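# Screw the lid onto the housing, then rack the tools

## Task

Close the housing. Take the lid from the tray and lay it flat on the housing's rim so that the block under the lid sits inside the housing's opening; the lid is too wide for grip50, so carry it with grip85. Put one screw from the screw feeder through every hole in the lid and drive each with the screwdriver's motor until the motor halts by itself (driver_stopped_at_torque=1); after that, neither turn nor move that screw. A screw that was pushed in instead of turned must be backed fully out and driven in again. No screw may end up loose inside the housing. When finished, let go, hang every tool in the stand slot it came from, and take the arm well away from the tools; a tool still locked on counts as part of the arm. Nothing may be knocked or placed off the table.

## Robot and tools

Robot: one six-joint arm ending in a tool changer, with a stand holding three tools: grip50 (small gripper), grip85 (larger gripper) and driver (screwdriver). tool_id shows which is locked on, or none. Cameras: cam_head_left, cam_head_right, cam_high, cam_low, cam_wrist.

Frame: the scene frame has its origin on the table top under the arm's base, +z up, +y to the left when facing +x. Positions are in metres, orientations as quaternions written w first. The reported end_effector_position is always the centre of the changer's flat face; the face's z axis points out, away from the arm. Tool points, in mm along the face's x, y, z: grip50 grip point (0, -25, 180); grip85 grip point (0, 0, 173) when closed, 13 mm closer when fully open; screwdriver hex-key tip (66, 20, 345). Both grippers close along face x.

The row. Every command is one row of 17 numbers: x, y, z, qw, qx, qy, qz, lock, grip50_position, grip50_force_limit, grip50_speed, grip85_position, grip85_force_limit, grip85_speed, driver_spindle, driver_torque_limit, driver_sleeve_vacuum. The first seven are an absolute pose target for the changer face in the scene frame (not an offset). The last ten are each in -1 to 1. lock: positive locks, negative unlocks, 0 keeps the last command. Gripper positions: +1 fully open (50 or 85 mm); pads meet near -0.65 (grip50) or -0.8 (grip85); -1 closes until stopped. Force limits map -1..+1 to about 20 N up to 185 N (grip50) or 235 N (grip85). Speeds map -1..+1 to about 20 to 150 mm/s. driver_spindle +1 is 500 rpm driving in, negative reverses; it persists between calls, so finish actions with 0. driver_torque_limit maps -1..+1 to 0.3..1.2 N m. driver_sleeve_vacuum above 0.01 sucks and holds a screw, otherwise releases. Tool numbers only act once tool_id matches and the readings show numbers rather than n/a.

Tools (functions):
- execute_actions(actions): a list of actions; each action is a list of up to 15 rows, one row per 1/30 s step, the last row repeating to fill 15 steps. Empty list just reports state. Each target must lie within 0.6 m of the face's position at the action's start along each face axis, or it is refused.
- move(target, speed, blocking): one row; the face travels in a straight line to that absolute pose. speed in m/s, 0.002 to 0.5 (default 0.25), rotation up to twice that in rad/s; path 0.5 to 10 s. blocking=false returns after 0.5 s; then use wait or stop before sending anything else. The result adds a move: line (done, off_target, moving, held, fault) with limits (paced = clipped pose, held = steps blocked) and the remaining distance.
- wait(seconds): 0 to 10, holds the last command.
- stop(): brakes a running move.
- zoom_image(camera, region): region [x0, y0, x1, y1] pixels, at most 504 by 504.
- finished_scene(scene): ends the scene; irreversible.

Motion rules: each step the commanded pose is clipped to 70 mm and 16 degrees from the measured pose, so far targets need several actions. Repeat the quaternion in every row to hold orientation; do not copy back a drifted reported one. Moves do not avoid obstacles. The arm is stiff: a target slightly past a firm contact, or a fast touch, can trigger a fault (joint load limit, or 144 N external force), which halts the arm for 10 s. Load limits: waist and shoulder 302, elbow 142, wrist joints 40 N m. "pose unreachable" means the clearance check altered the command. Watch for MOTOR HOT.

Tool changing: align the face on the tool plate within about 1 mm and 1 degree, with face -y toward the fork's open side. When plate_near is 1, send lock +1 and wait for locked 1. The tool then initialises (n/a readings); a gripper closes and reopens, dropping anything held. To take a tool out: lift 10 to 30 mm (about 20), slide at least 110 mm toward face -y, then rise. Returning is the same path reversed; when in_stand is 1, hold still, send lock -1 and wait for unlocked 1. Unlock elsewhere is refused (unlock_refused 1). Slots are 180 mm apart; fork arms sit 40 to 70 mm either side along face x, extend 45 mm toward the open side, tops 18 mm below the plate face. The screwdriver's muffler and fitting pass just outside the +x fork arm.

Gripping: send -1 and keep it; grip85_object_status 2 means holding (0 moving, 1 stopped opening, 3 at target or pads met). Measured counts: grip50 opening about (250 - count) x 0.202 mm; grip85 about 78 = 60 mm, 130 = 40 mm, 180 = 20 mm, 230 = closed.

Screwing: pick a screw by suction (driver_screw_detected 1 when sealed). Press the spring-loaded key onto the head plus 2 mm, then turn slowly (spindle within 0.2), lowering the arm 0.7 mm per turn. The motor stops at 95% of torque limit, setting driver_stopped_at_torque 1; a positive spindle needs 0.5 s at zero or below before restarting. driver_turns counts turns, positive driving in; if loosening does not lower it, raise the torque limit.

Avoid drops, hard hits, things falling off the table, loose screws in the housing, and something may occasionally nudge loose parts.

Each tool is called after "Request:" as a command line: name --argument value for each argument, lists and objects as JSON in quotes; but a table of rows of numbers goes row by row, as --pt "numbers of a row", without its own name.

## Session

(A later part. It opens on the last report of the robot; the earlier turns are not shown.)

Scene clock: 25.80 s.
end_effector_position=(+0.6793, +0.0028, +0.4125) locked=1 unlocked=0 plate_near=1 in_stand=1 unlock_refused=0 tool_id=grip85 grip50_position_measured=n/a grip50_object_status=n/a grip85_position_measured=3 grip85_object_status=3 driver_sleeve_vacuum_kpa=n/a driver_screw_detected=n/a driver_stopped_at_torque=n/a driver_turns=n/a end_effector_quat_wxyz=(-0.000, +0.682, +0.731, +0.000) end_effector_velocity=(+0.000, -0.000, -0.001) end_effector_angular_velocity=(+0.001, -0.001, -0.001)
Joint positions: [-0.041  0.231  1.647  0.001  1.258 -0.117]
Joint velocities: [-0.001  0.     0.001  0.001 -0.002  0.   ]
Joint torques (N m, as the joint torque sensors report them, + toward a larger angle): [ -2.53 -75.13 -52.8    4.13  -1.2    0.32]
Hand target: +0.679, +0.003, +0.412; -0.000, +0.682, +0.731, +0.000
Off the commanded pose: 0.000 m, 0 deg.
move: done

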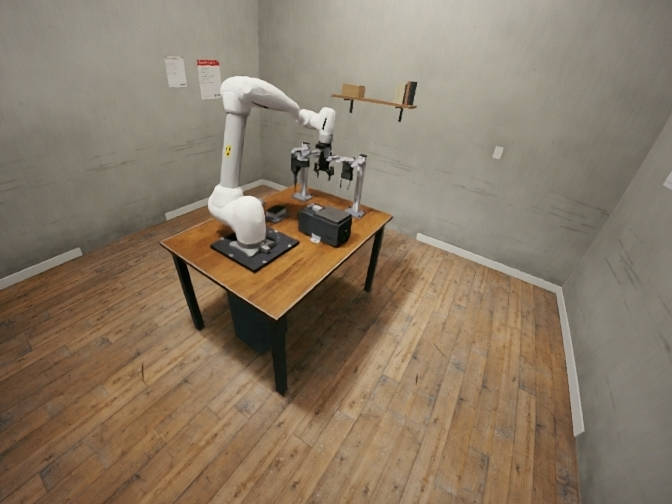

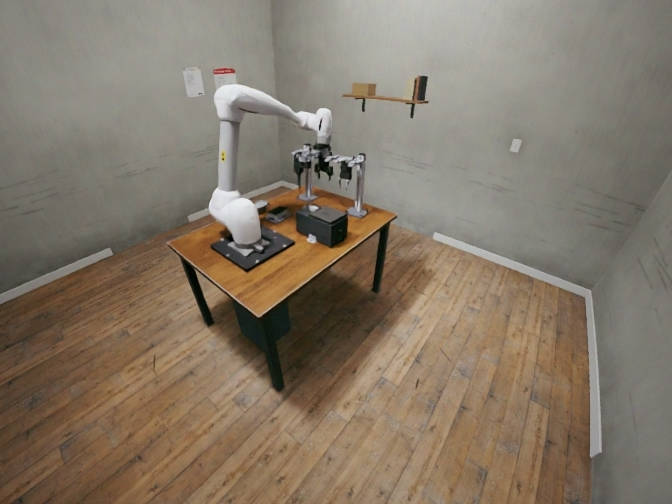

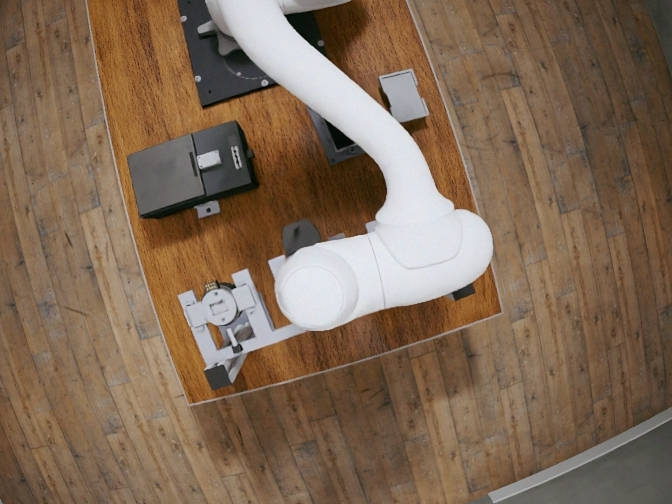

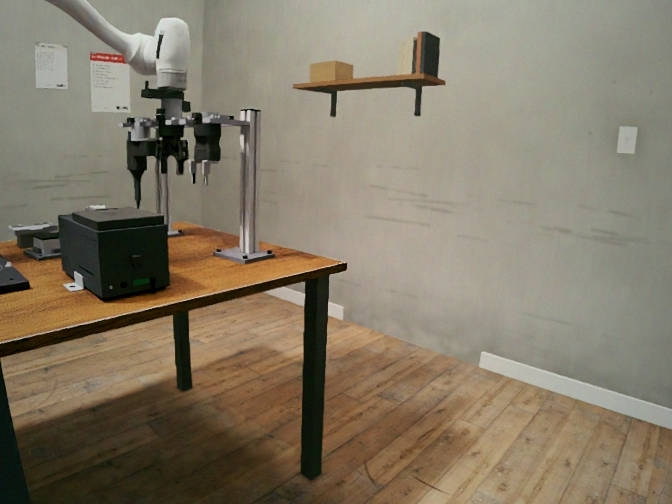

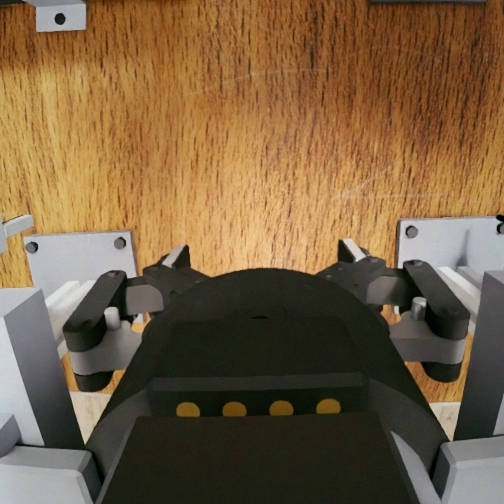

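Request:
execute_actions --actions '[[[0.6791,0.0027,0.4123,0,0.682,0.7314,0,-1,1,0,0,1,-0.5,0,0,0,0]]]'

Request:
wait --seconds 0.8

Scene clock: 26.37 s.
end_effector_position=(+0.6792, +0.0027, +0.4121) locked=0 unlocked=0 plate_near=1 in_stand=1 unlock_refused=0 tool_id=none grip50_position_measured=n/a grip50_object_status=n/a grip85_position_measured=n/a grip85_object_status=n/a driver_sleeve_vacuum_kpa=n/a driver_screw_detected=n/a driver_stopped_at_torque=n/a driver_turns=n/a end_effector_quat_wxyz=(-0.000, +0.682, +0.731, -0.000) end_effector_velocity=(+0.000, +0.000, -0.000) end_effector_angular_velocity=(-0.000, -0.000, +0.000)
Joint positions: [-0.041  0.231  1.648  0.001  1.257 -0.117]
Joint velocities: [ 0.  0.  0. -0. -0. -0.]
Joint torques (N m, as the joint torque sensors report them, + toward a larger angle): [ -0.93 -64.8  -42.22   4.26  -0.16  -0.22]
Hand target: +0.679, +0.003, +0.412; -0.000, +0.682, +0.731, -0.000
Off the commanded pose: 0.000 m, 0 deg.
Step readings (end_effector_position):
0: (+0.6793, +0.0027, +0.4125)
1: (+0.6793, +0.0027, +0.4124)
2: (+0.6792, +0.0027, +0.4122)
4: (+0.6792, +0.0027, +0.4122)
8: (+0.6792, +0.0027, +0.4121)
15: end_effector_position above

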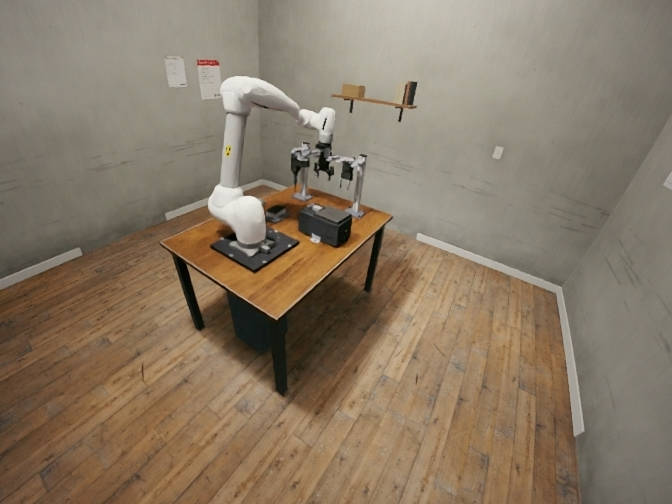

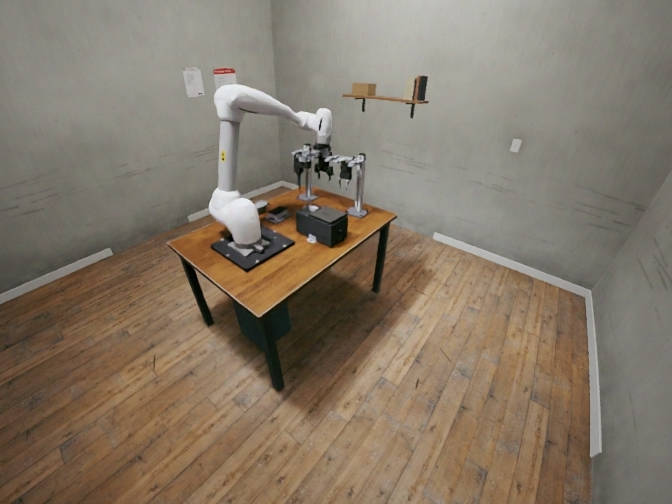

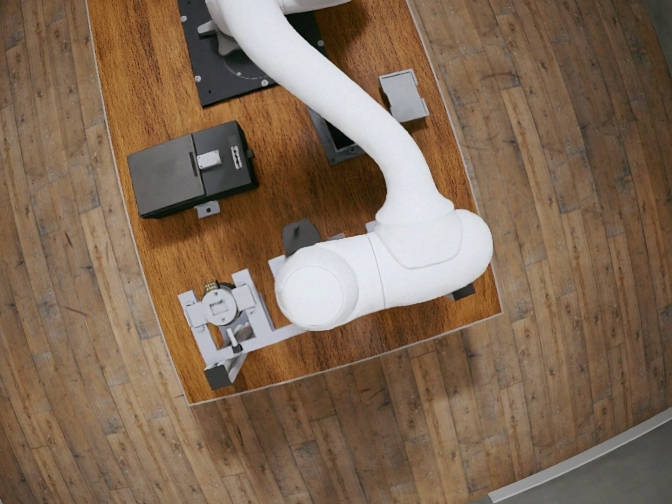

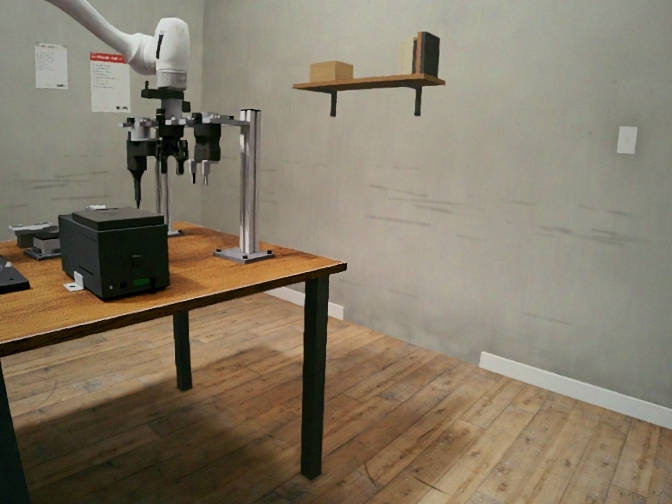

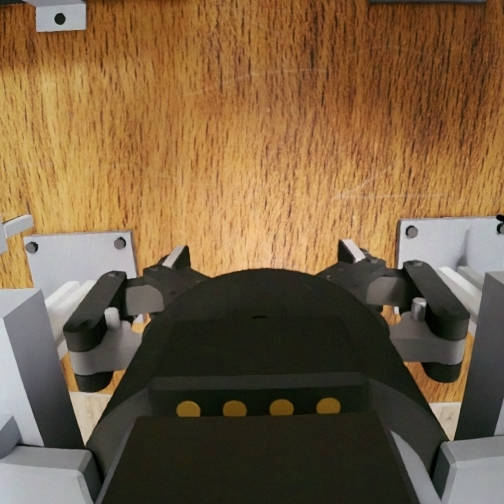

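Scene clock: 27.17 s.
end_effector_position=(+0.6791, +0.0027, +0.4123) locked=0 unlocked=1 plate_near=1 in_stand=1 unlock_refused=0 tool_id=none grip50_position_measured=n/a grip50_object_status=n/a grip85_position_measured=n/a grip85_object_status=n/a driver_sleeve_vacuum_kpa=n/a driver_screw_detected=n/a driver_stopped_at_torque=n/a driver_turns=n/a end_effector_quat_wxyz=(-0.000, +0.682, +0.731, -0.000) end_effector_velocity=(+0.000, +0.000, +0.000) end_effector_angular_velocity=(+0.000, -0.000, +0.001)
Joint positions: [-0.041  0.23   1.648  0.001  1.257 -0.117]
Joint velocities: [ 0.001  0.    -0.     0.    -0.    -0.   ]
Joint torques (N m, as the joint torque sensors report them, + toward a larger angle): [ -0.13 -68.65 -43.36   4.06   0.32  -0.05]
Hand target: +0.679, +0.003, +0.412; -0.000, +0.682, +0.731, -0.000
Off the commanded pose: 0.000 m, 0 deg.
wait: 0.80 s; at rest by 0.20 s

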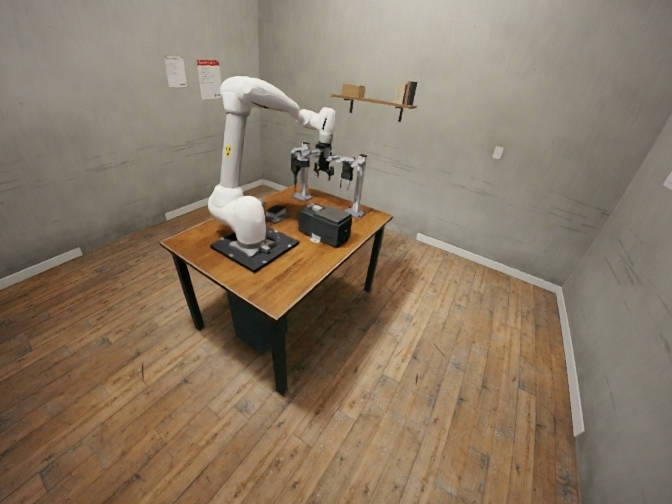

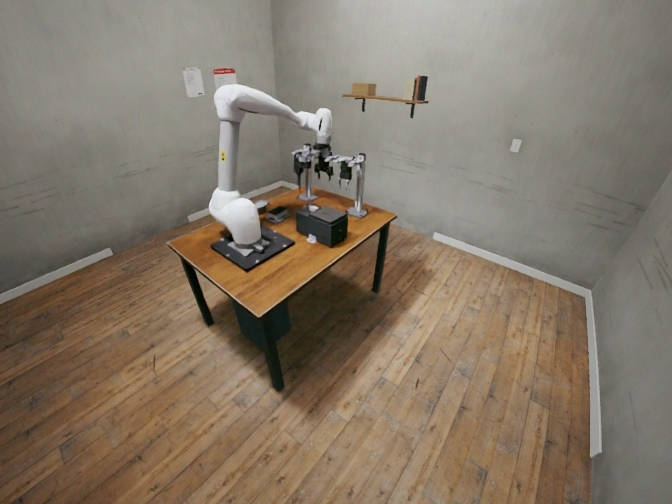

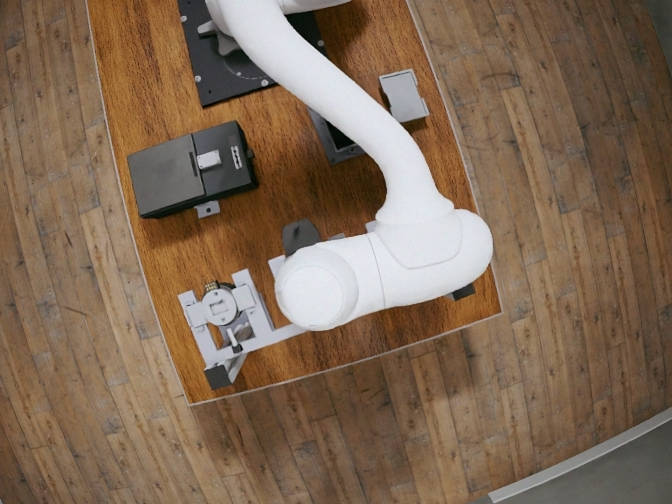

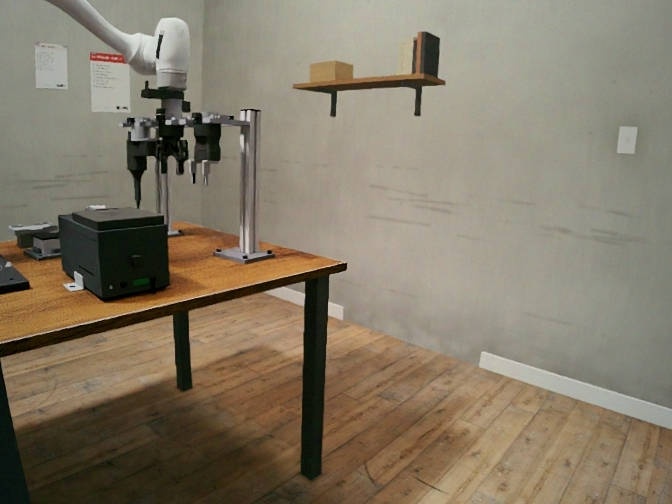

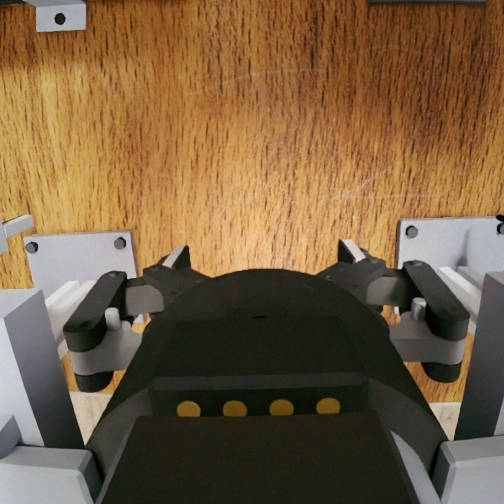

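Request:
move --target '[0.6791,0.0027,0.440,0,0.682,0.7314,0,0,1,0,0,1,-0.5,0,0,0,0]' --speed 0.1

Request:
zoom_image --camera "cam_wrist" --region '[190, 260, 330, 360]'

Request:
move --target '[0.6665,0.1823,0.440,0,0.682,0.7314,0,0,1,0,0,1,-0.5,0,0,0,0]' --speed 0.25

Request:
zoom_image --camera "cam_wrist" --region '[190, 260, 330, 360]'

Scene clock: 28.07 s.
end_effector_position=(+0.6790, +0.0027, +0.4400) locked=0 unlocked=1 plate_near=0 in_stand=0 unlock_refused=0 tool_id=none grip50_position_measured=n/a grip50_object_status=n/a grip85_position_measured=n/a grip85_object_status=n/a driver_sleeve_vacuum_kpa=n/a driver_screw_detected=n/a driver_stopped_at_torque=n/a driver_turns=n/a end_effector_quat_wxyz=(-0.000, +0.682, +0.731, -0.000) end_effector_velocity=(+0.000, +0.000, +0.001) end_effector_angular_velocity=(+0.000, -0.001, +0.000)
Joint positions: [-0.041  0.217  1.612  0.001  1.305 -0.117]
Joint velocities: [ 0.    -0.    -0.001  0.     0.001 -0.   ]
Joint torques (N m, as the joint torque sensors report them, + toward a larger angle): [ -0.34 -68.03 -44.66   4.44  -0.2    0.02]
Hand target: +0.679, +0.003, +0.440; +0.000, +0.682, +0.731, -0.000
Off the commanded pose: 0.000 m, 0 deg.
move: done

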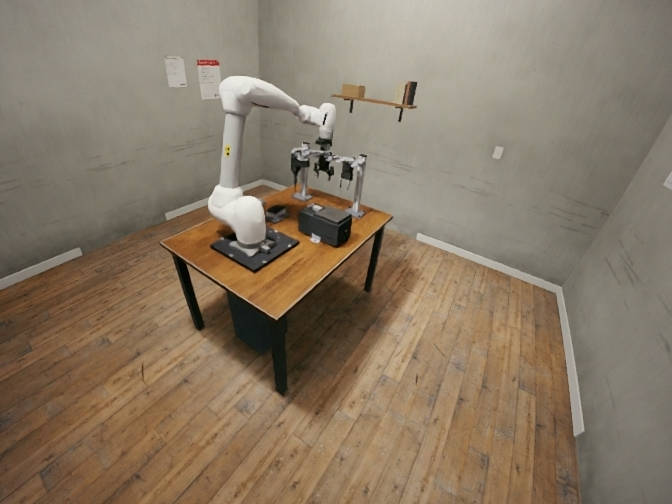

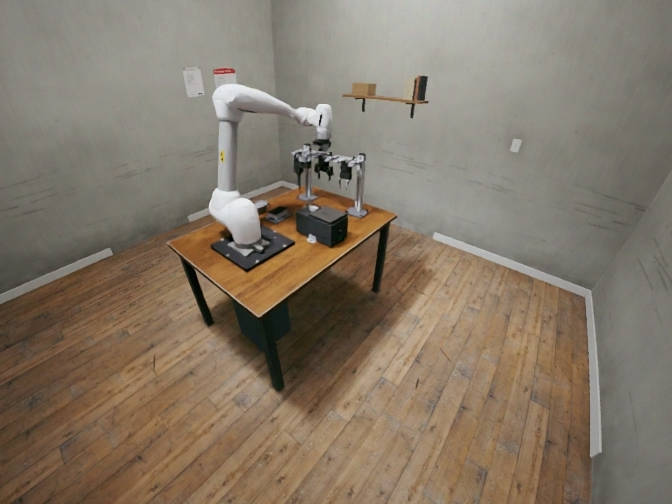

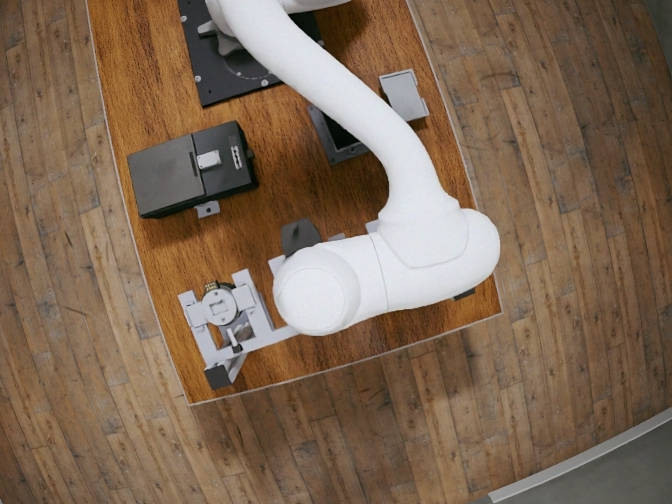

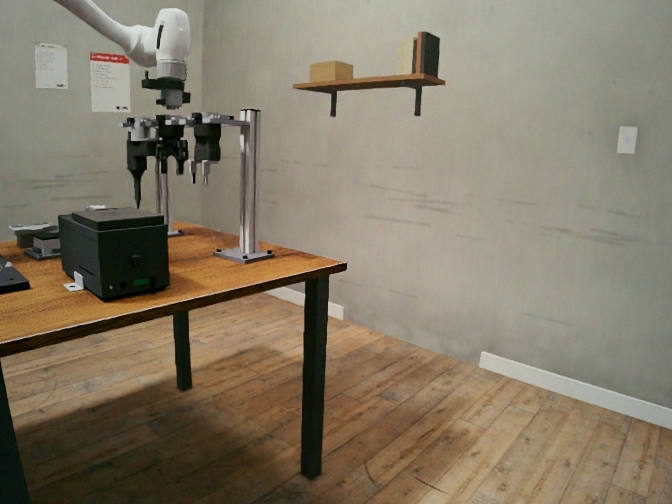

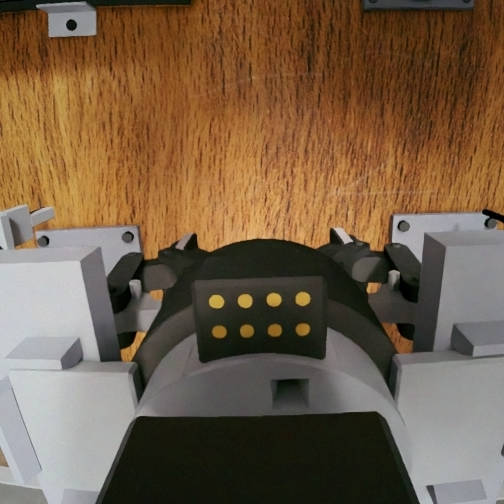

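Region (190, 260, 330, 360) of cam_wrist's 504x504 image, scaled by 3.600, with more detail than that image has; it fills the top 360 rows of this view, and the rest is white.

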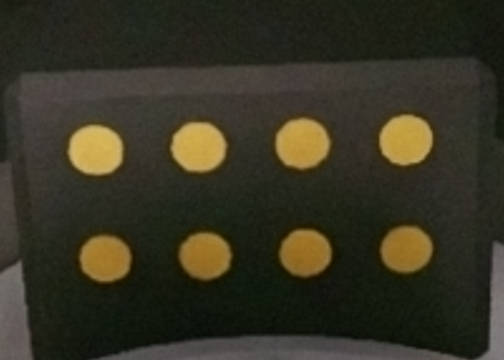

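Scene clock: 29.20 s.
end_effector_position=(+0.6663, +0.1822, +0.4400) locked=0 unlocked=1 plate_near=0 in_stand=0 unlock_refused=0 tool_id=none grip50_position_measured=n/a grip50_object_status=n/a grip85_position_measured=n/a grip85_object_status=n/a driver_sleeve_vacuum_kpa=n/a driver_screw_detected=n/a driver_stopped_at_torque=n/a driver_turns=n/a end_effector_quat_wxyz=(-0.000, +0.682, +0.731, +0.000) end_effector_velocity=(+0.000, +0.001, -0.000) end_effector_angular_velocity=(+0.000, -0.000, +0.001)
Joint positions: [ 0.224  0.236  1.589 -0.001  1.31   0.149]
Joint velocities: [ 0.001  0.    -0.     0.    -0.    -0.   ]
Joint torques (N m, as the joint torque sensors report them, + toward a larger angle): [ -1.16 -70.12 -45.5    4.2   -0.18  -0.03]
Hand target: +0.666, +0.182, +0.440; -0.000, +0.682, +0.731, +0.000
Off the commanded pose: 0.000 m, 0 deg.
move: done

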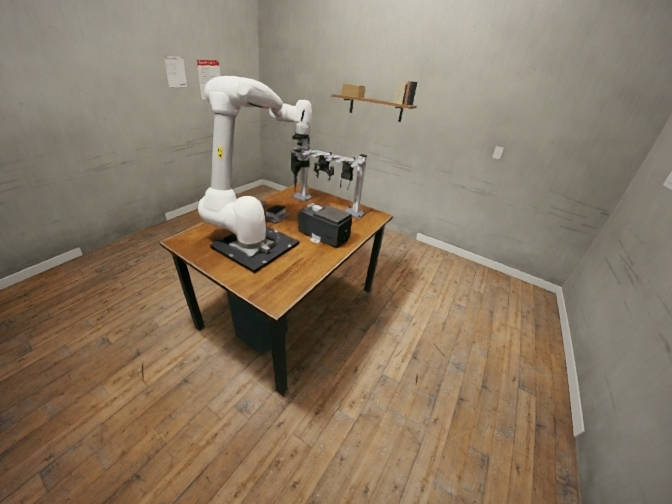

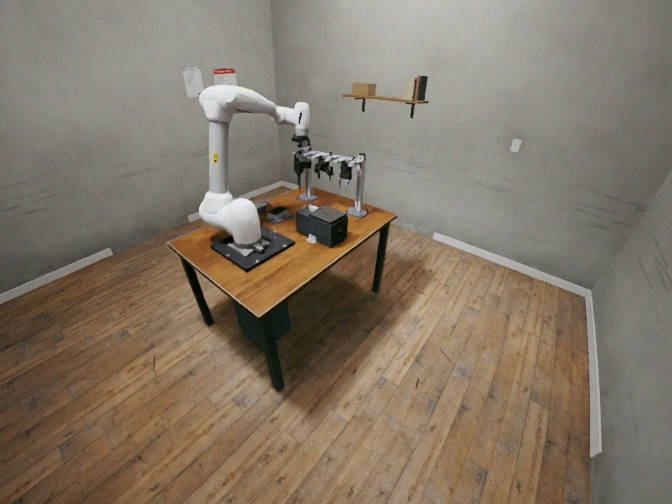

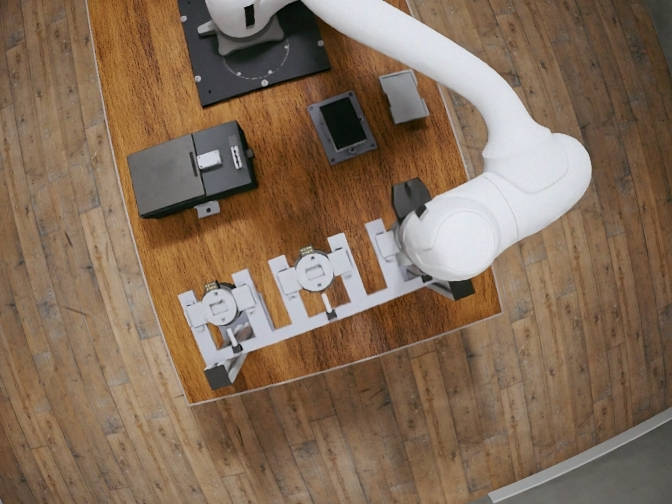

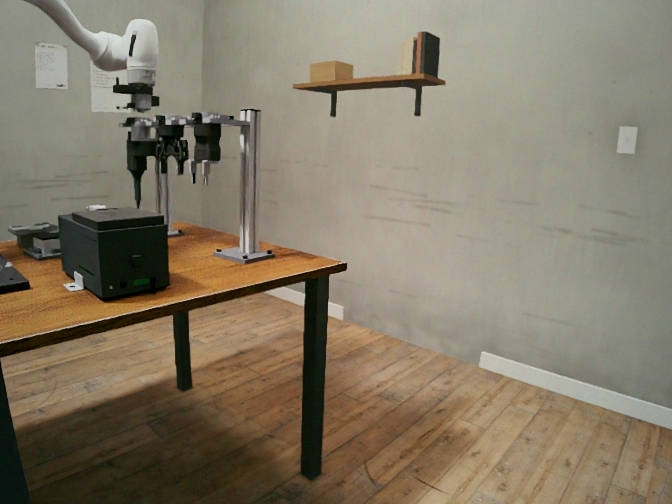

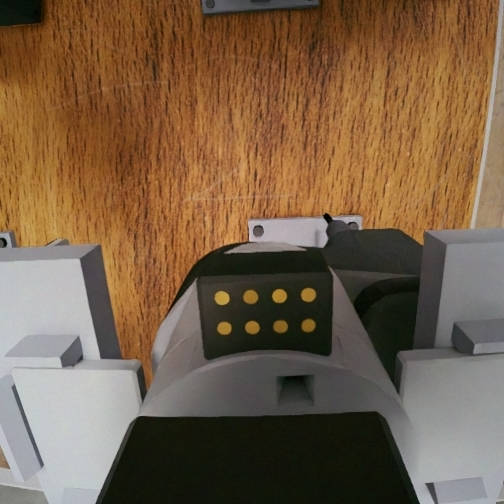

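Region (190, 260, 330, 360) of cam_wrist's 504x504 image, scaled by 3.600, with more detail than that image has; it fills the top 360 rows of this view, and the rest is white.

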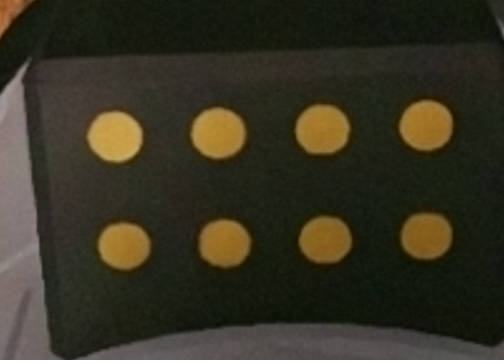

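Request:
execute_actions --actions '[[[0.6660,0.1826,0.438,0,0.682,0.7314,0,0,1,0,0,1,0,0,0,0,0],[0.6656,0.1831,0.436,0,0.682,0.7314,0,0,1,0,0,1,0,0,0,0,0],[0.6656,0.1831,0.434,0,0.682,0.7314,0,0,1,0,0,1,0,0,0,0,0],[0.6656,0.1831,0.432,0,0.682,0.7314,0,0,1,0,0,1,0,0,0,0,0],[0.6656,0.1831,0.430,0,0.682,0.7314,0,0,1,0,0,1,0,0,0,0,0],[0.6656,0.1831,0.4285,0,0.682,0.7314,0,0,1,0,0,1,0,0,0,0,0],[0.6656,0.1831,0.427,0,0.682,0.7314,0,0,1,0,0,1,0,0,0,0,0],[0.6656,0.1831,0.4255,0,0.682,0.7314,0,0,1,0,0,1,0,0,0,0,0],[0.6656,0.1831,0.424,0,0.682,0.7314,0,0,1,0,0,1,0,0,0,0,0],[0.6656,0.1831,0.423,0,0.682,0.7314,0,0,1,0,0,1,0,0,0,0,0],[0.6656,0.1831,0.422,0,0.682,0.7314,0,0,1,0,0,1,0,0,0,0,0],[0.6656,0.1831,0.421,0,0.682,0.7314,0,0,1,0,0,1,0,0,0,0,0],[0.6656,0.1831,0.420,0,0.682,0.7314,0,0,1,0,0,1,0,0,0,0,0],[0.6656,0.1831,0.419,0,0.682,0.7314,0,0,1,0,0,1,0,0,0,0,0],[0.6656,0.1831,0.418,0,0.682,0.7314,0,0,1,0,0,1,0,0,0,0,0]],[[0.6656,0.1831,0.417,0,0.682,0.7314,0,0,1,0,0,1,0,0,0,0,0],[0.6656,0.1831,0.416,0,0.682,0.7314,0,0,1,0,0,1,0,0,0,0,0],[0.6656,0.1831,0.415,0,0.682,0.7314,0,0,1,0,0,1,0,0,0,0,0],[0.6656,0.1831,0.4142,0,0.682,0.7314,0,0,1,0,0,1,0,0,0,0,0],[0.6656,0.1831,0.4135,0,0.682,0.7314,0,0,1,0,0,1,0,0,0,0,0],[0.6656,0.1831,0.413,0,0.682,0.7314,0,0,1,0,0,1,0,0,0,0,0],[0.6656,0.1831,0.4127,0,0.682,0.7314,0,0,1,0,0,1,0,0,0,0,0],[0.6656,0.1831,0.4125,0,0.682,0.7314,0,0,1,0,0,1,0,0,0,0,0]]]'

Scene clock: 30.60 s.
end_effector_position=(+0.6656, +0.1831, +0.4125) locked=0 unlocked=1 plate_near=1 in_stand=1 unlock_refused=0 tool_id=none grip50_position_measured=n/a grip50_object_status=n/a grip85_position_measured=n/a grip85_object_status=n/a driver_sleeve_vacuum_kpa=n/a driver_screw_detected=n/a driver_stopped_at_torque=n/a driver_turns=n/a end_effector_quat_wxyz=(+0.000, +0.682, +0.731, +0.000) end_effector_velocity=(-0.001, +0.000, -0.001) end_effector_angular_velocity=(+0.001, +0.003, +0.000)
Joint positions: [ 0.225  0.248  1.625 -0.001  1.262  0.15 ]
Joint velocities: [ 0.     0.001  0.001  0.001  0.001 -0.001]
Joint torques (N m, as the joint torque sensors report them, + toward a larger angle): [ -3.85 -67.43 -43.02   2.78   0.29   0.39]
Hand target: +0.666, +0.183, +0.412; -0.000, +0.682, +0.731, +0.000
Off the commanded pose: 0.000 m, 0 deg.
Step readings (end_effector_position; steps 1 to 15: 1st action; 16 to 30: 2nd action):
0: (+0.6663, +0.1823, +0.4400)
1: (+0.6663, +0.1823, +0.4400)
2: (+0.6664, +0.1825, +0.4396)
4: (+0.6660, +0.1830, +0.4365)
8: (+0.6657, +0.1831, +0.4290)
15: (+0.6657, +0.1831, +0.4202)
16: (+0.6656, +0.1831, +0.4191)
17: (+0.6656, +0.1831, +0.4181)
19: (+0.6656, +0.1831, +0.4161)
23: (+0.6656, +0.1831, +0.4132)
30: end_effector_position above

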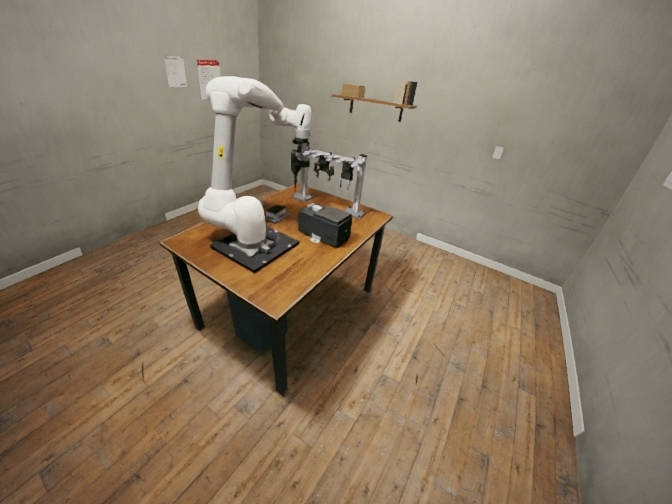

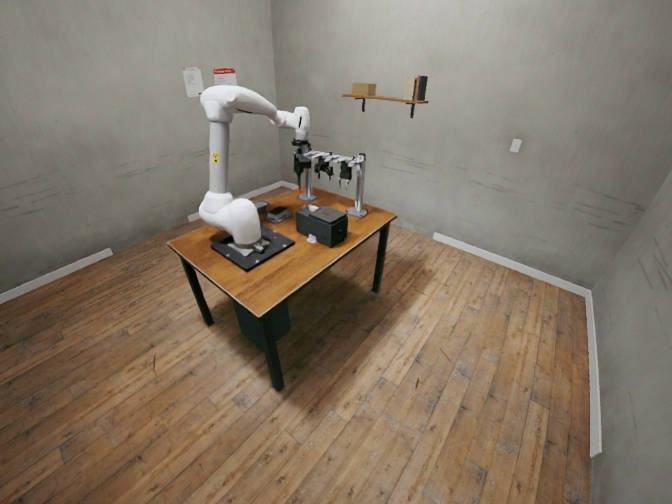

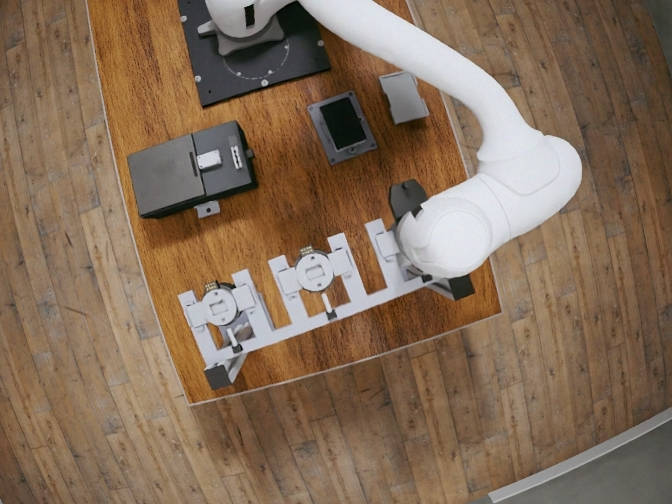

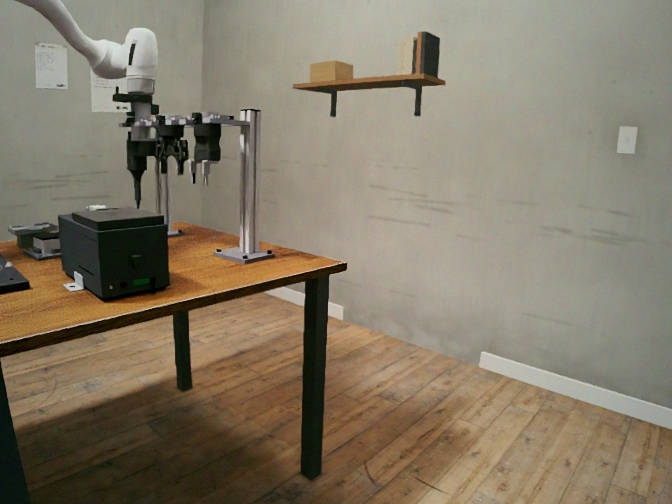

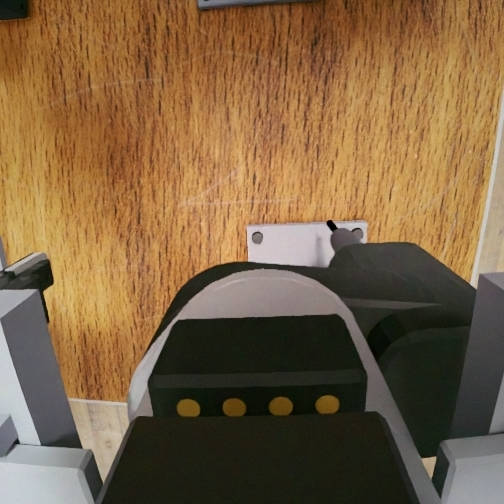

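Request:
execute_actions --actions '[[[0.6656,0.1832,0.4124,0,0.682,0.7314,0,1,1,0,0,1,0,0,0,0,0]]]'

Request:
wait --seconds 0.8

Scene clock: 31.20 s.
end_effector_position=(+0.6656, +0.1832, +0.4124) locked=0 unlocked=0 plate_near=1 in_stand=1 unlock_refused=0 tool_id=none grip50_position_measured=n/a grip50_object_status=n/a grip85_position_measured=n/a grip85_object_status=n/a driver_sleeve_vacuum_kpa=n/a driver_screw_detected=n/a driver_stopped_at_torque=n/a driver_turns=n/a end_effector_quat_wxyz=(-0.000, +0.682, +0.731, -0.000) end_effector_velocity=(-0.000, +0.000, -0.000) end_effector_angular_velocity=(+0.001, +0.001, -0.001)
Joint positions: [ 0.226  0.248  1.625 -0.001  1.262  0.15 ]
Joint velocities: [0.    0.    0.    0.001 0.001 0.001]
Joint torques (N m, as the joint torque sensors report them, + toward a larger angle): [ -4.67 -68.36 -43.08   3.15   0.11   0.24]
Hand target: +0.666, +0.183, +0.412; -0.000, +0.682, +0.731, +0.000
Off the commanded pose: 0.000 m, 0 deg.
Step readings (end_effector_position):
0: (+0.6656, +0.1831, +0.4125)
1: (+0.6656, +0.1831, +0.4125)
2: (+0.6656, +0.1831, +0.4125)
4: (+0.6656, +0.1832, +0.4124)
8: (+0.6656, +0.1832, +0.4124)
15: end_effector_position above

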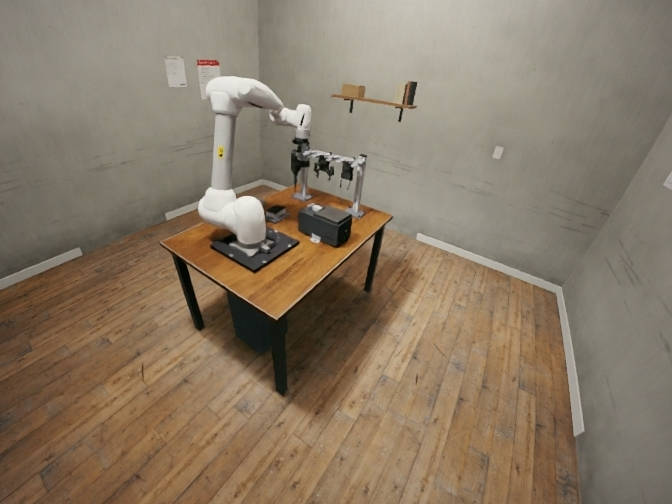

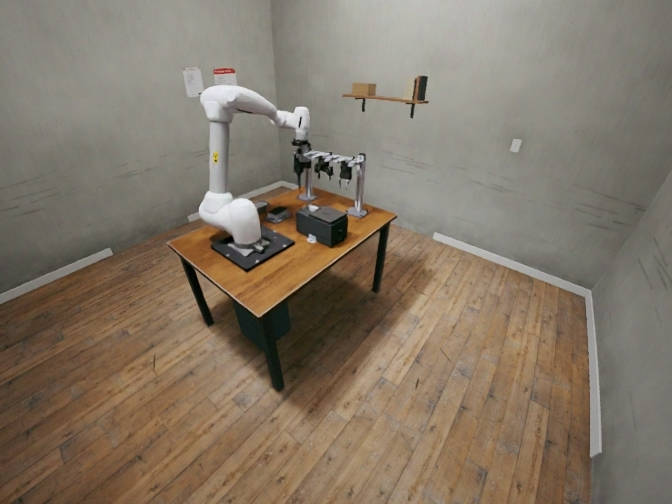

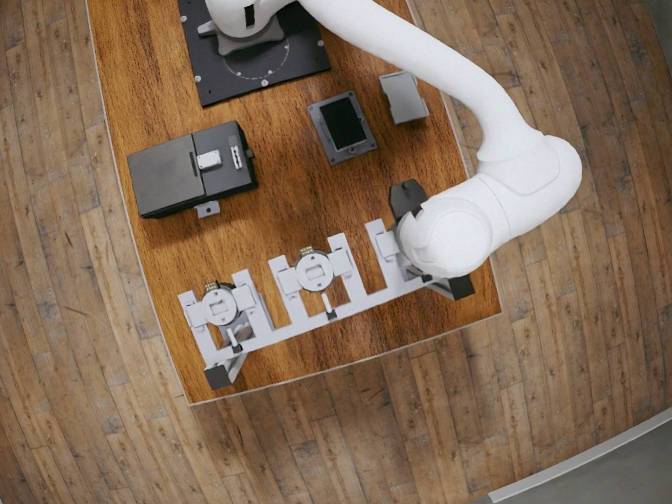

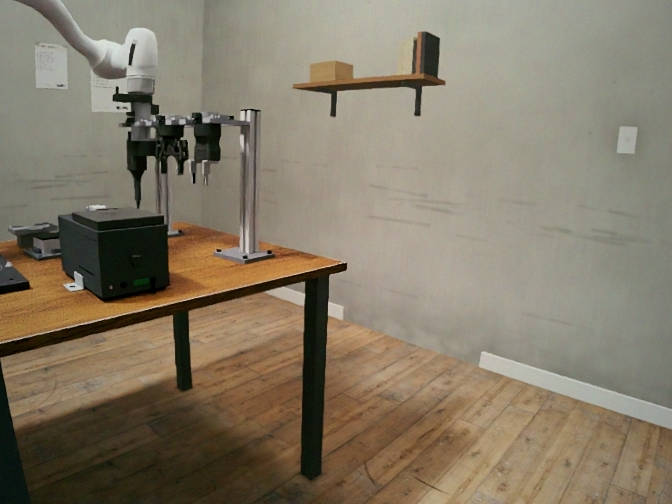

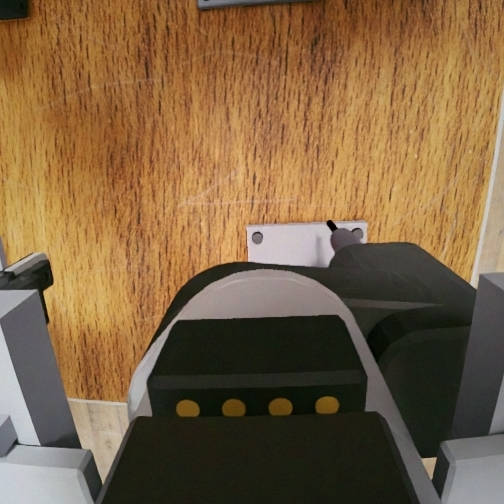

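Scene clock: 32.00 s.
end_effector_position=(+0.6656, +0.1832, +0.4123) locked=1 unlocked=0 plate_near=1 in_stand=1 unlock_refused=0 tool_id=driver grip50_position_measured=n/a grip50_object_status=n/a grip85_position_measured=n/a grip85_object_status=n/a driver_sleeve_vacuum_kpa=n/a driver_screw_detected=n/a driver_stopped_at_torque=n/a driver_turns=n/a end_effector_quat_wxyz=(-0.000, +0.682, +0.731, -0.000) end_effector_velocity=(+0.000, +0.000, -0.000) end_effector_angular_velocity=(+0.000, -0.000, -0.001)
Joint positions: [ 0.226  0.248  1.625 -0.001  1.262  0.15 ]
Joint velocities: [ 0.     0.    -0.     0.    -0.     0.001]
Joint torques (N m, as the joint torque sensors report them, + toward a larger angle): [ -1.66 -74.59 -48.42   3.65  -0.56   0.05]
Hand target: +0.666, +0.183, +0.412; -0.000, +0.682, +0.731, +0.000
Off the commanded pose: 0.000 m, 0 deg.
wait: 0.80 s; at rest by 0.20 s

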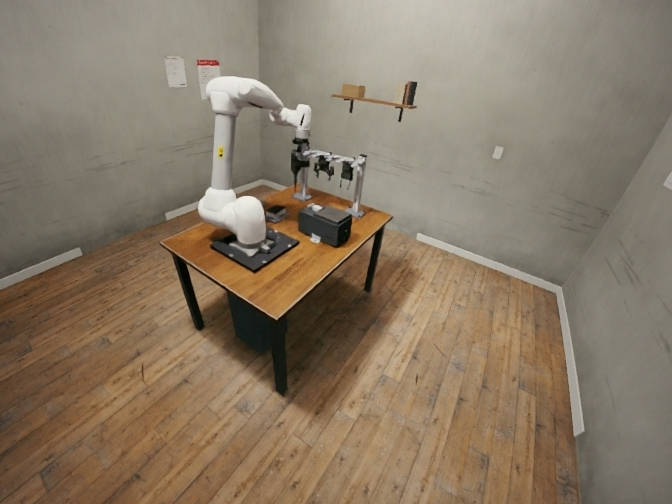

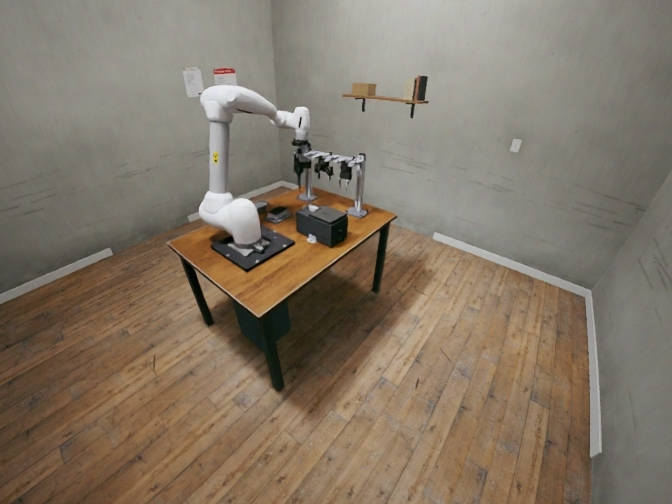

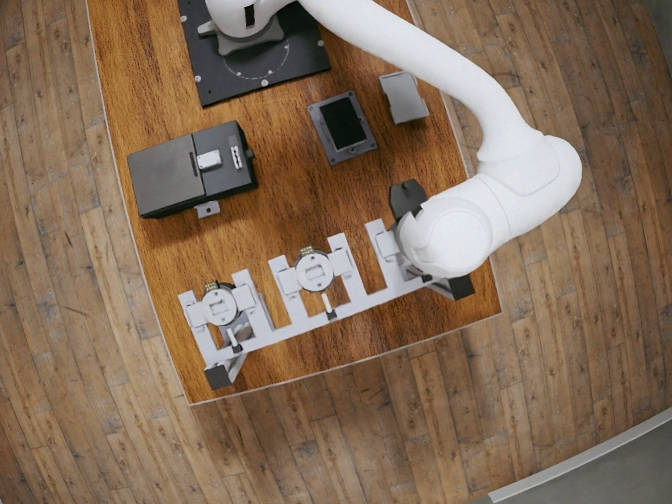

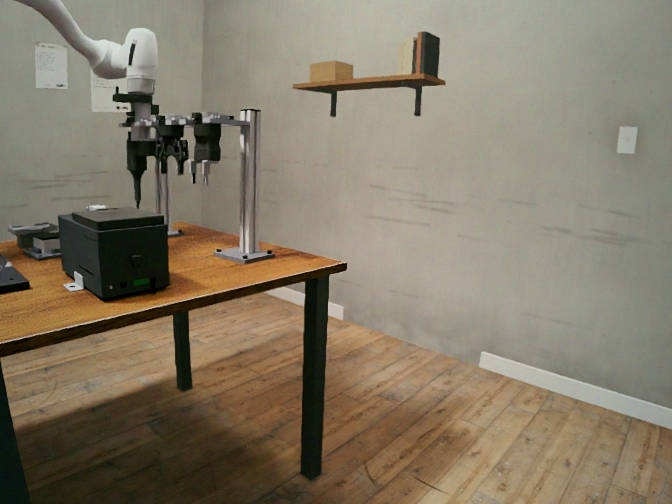

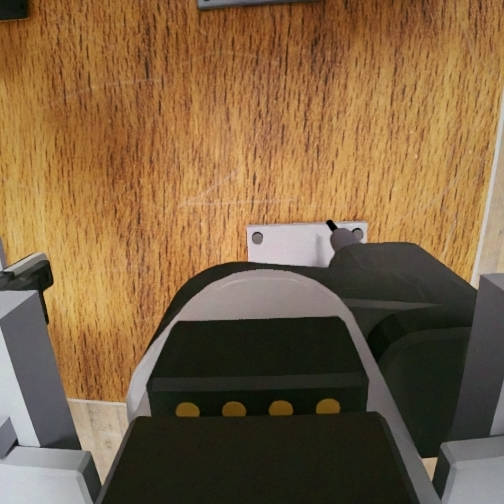

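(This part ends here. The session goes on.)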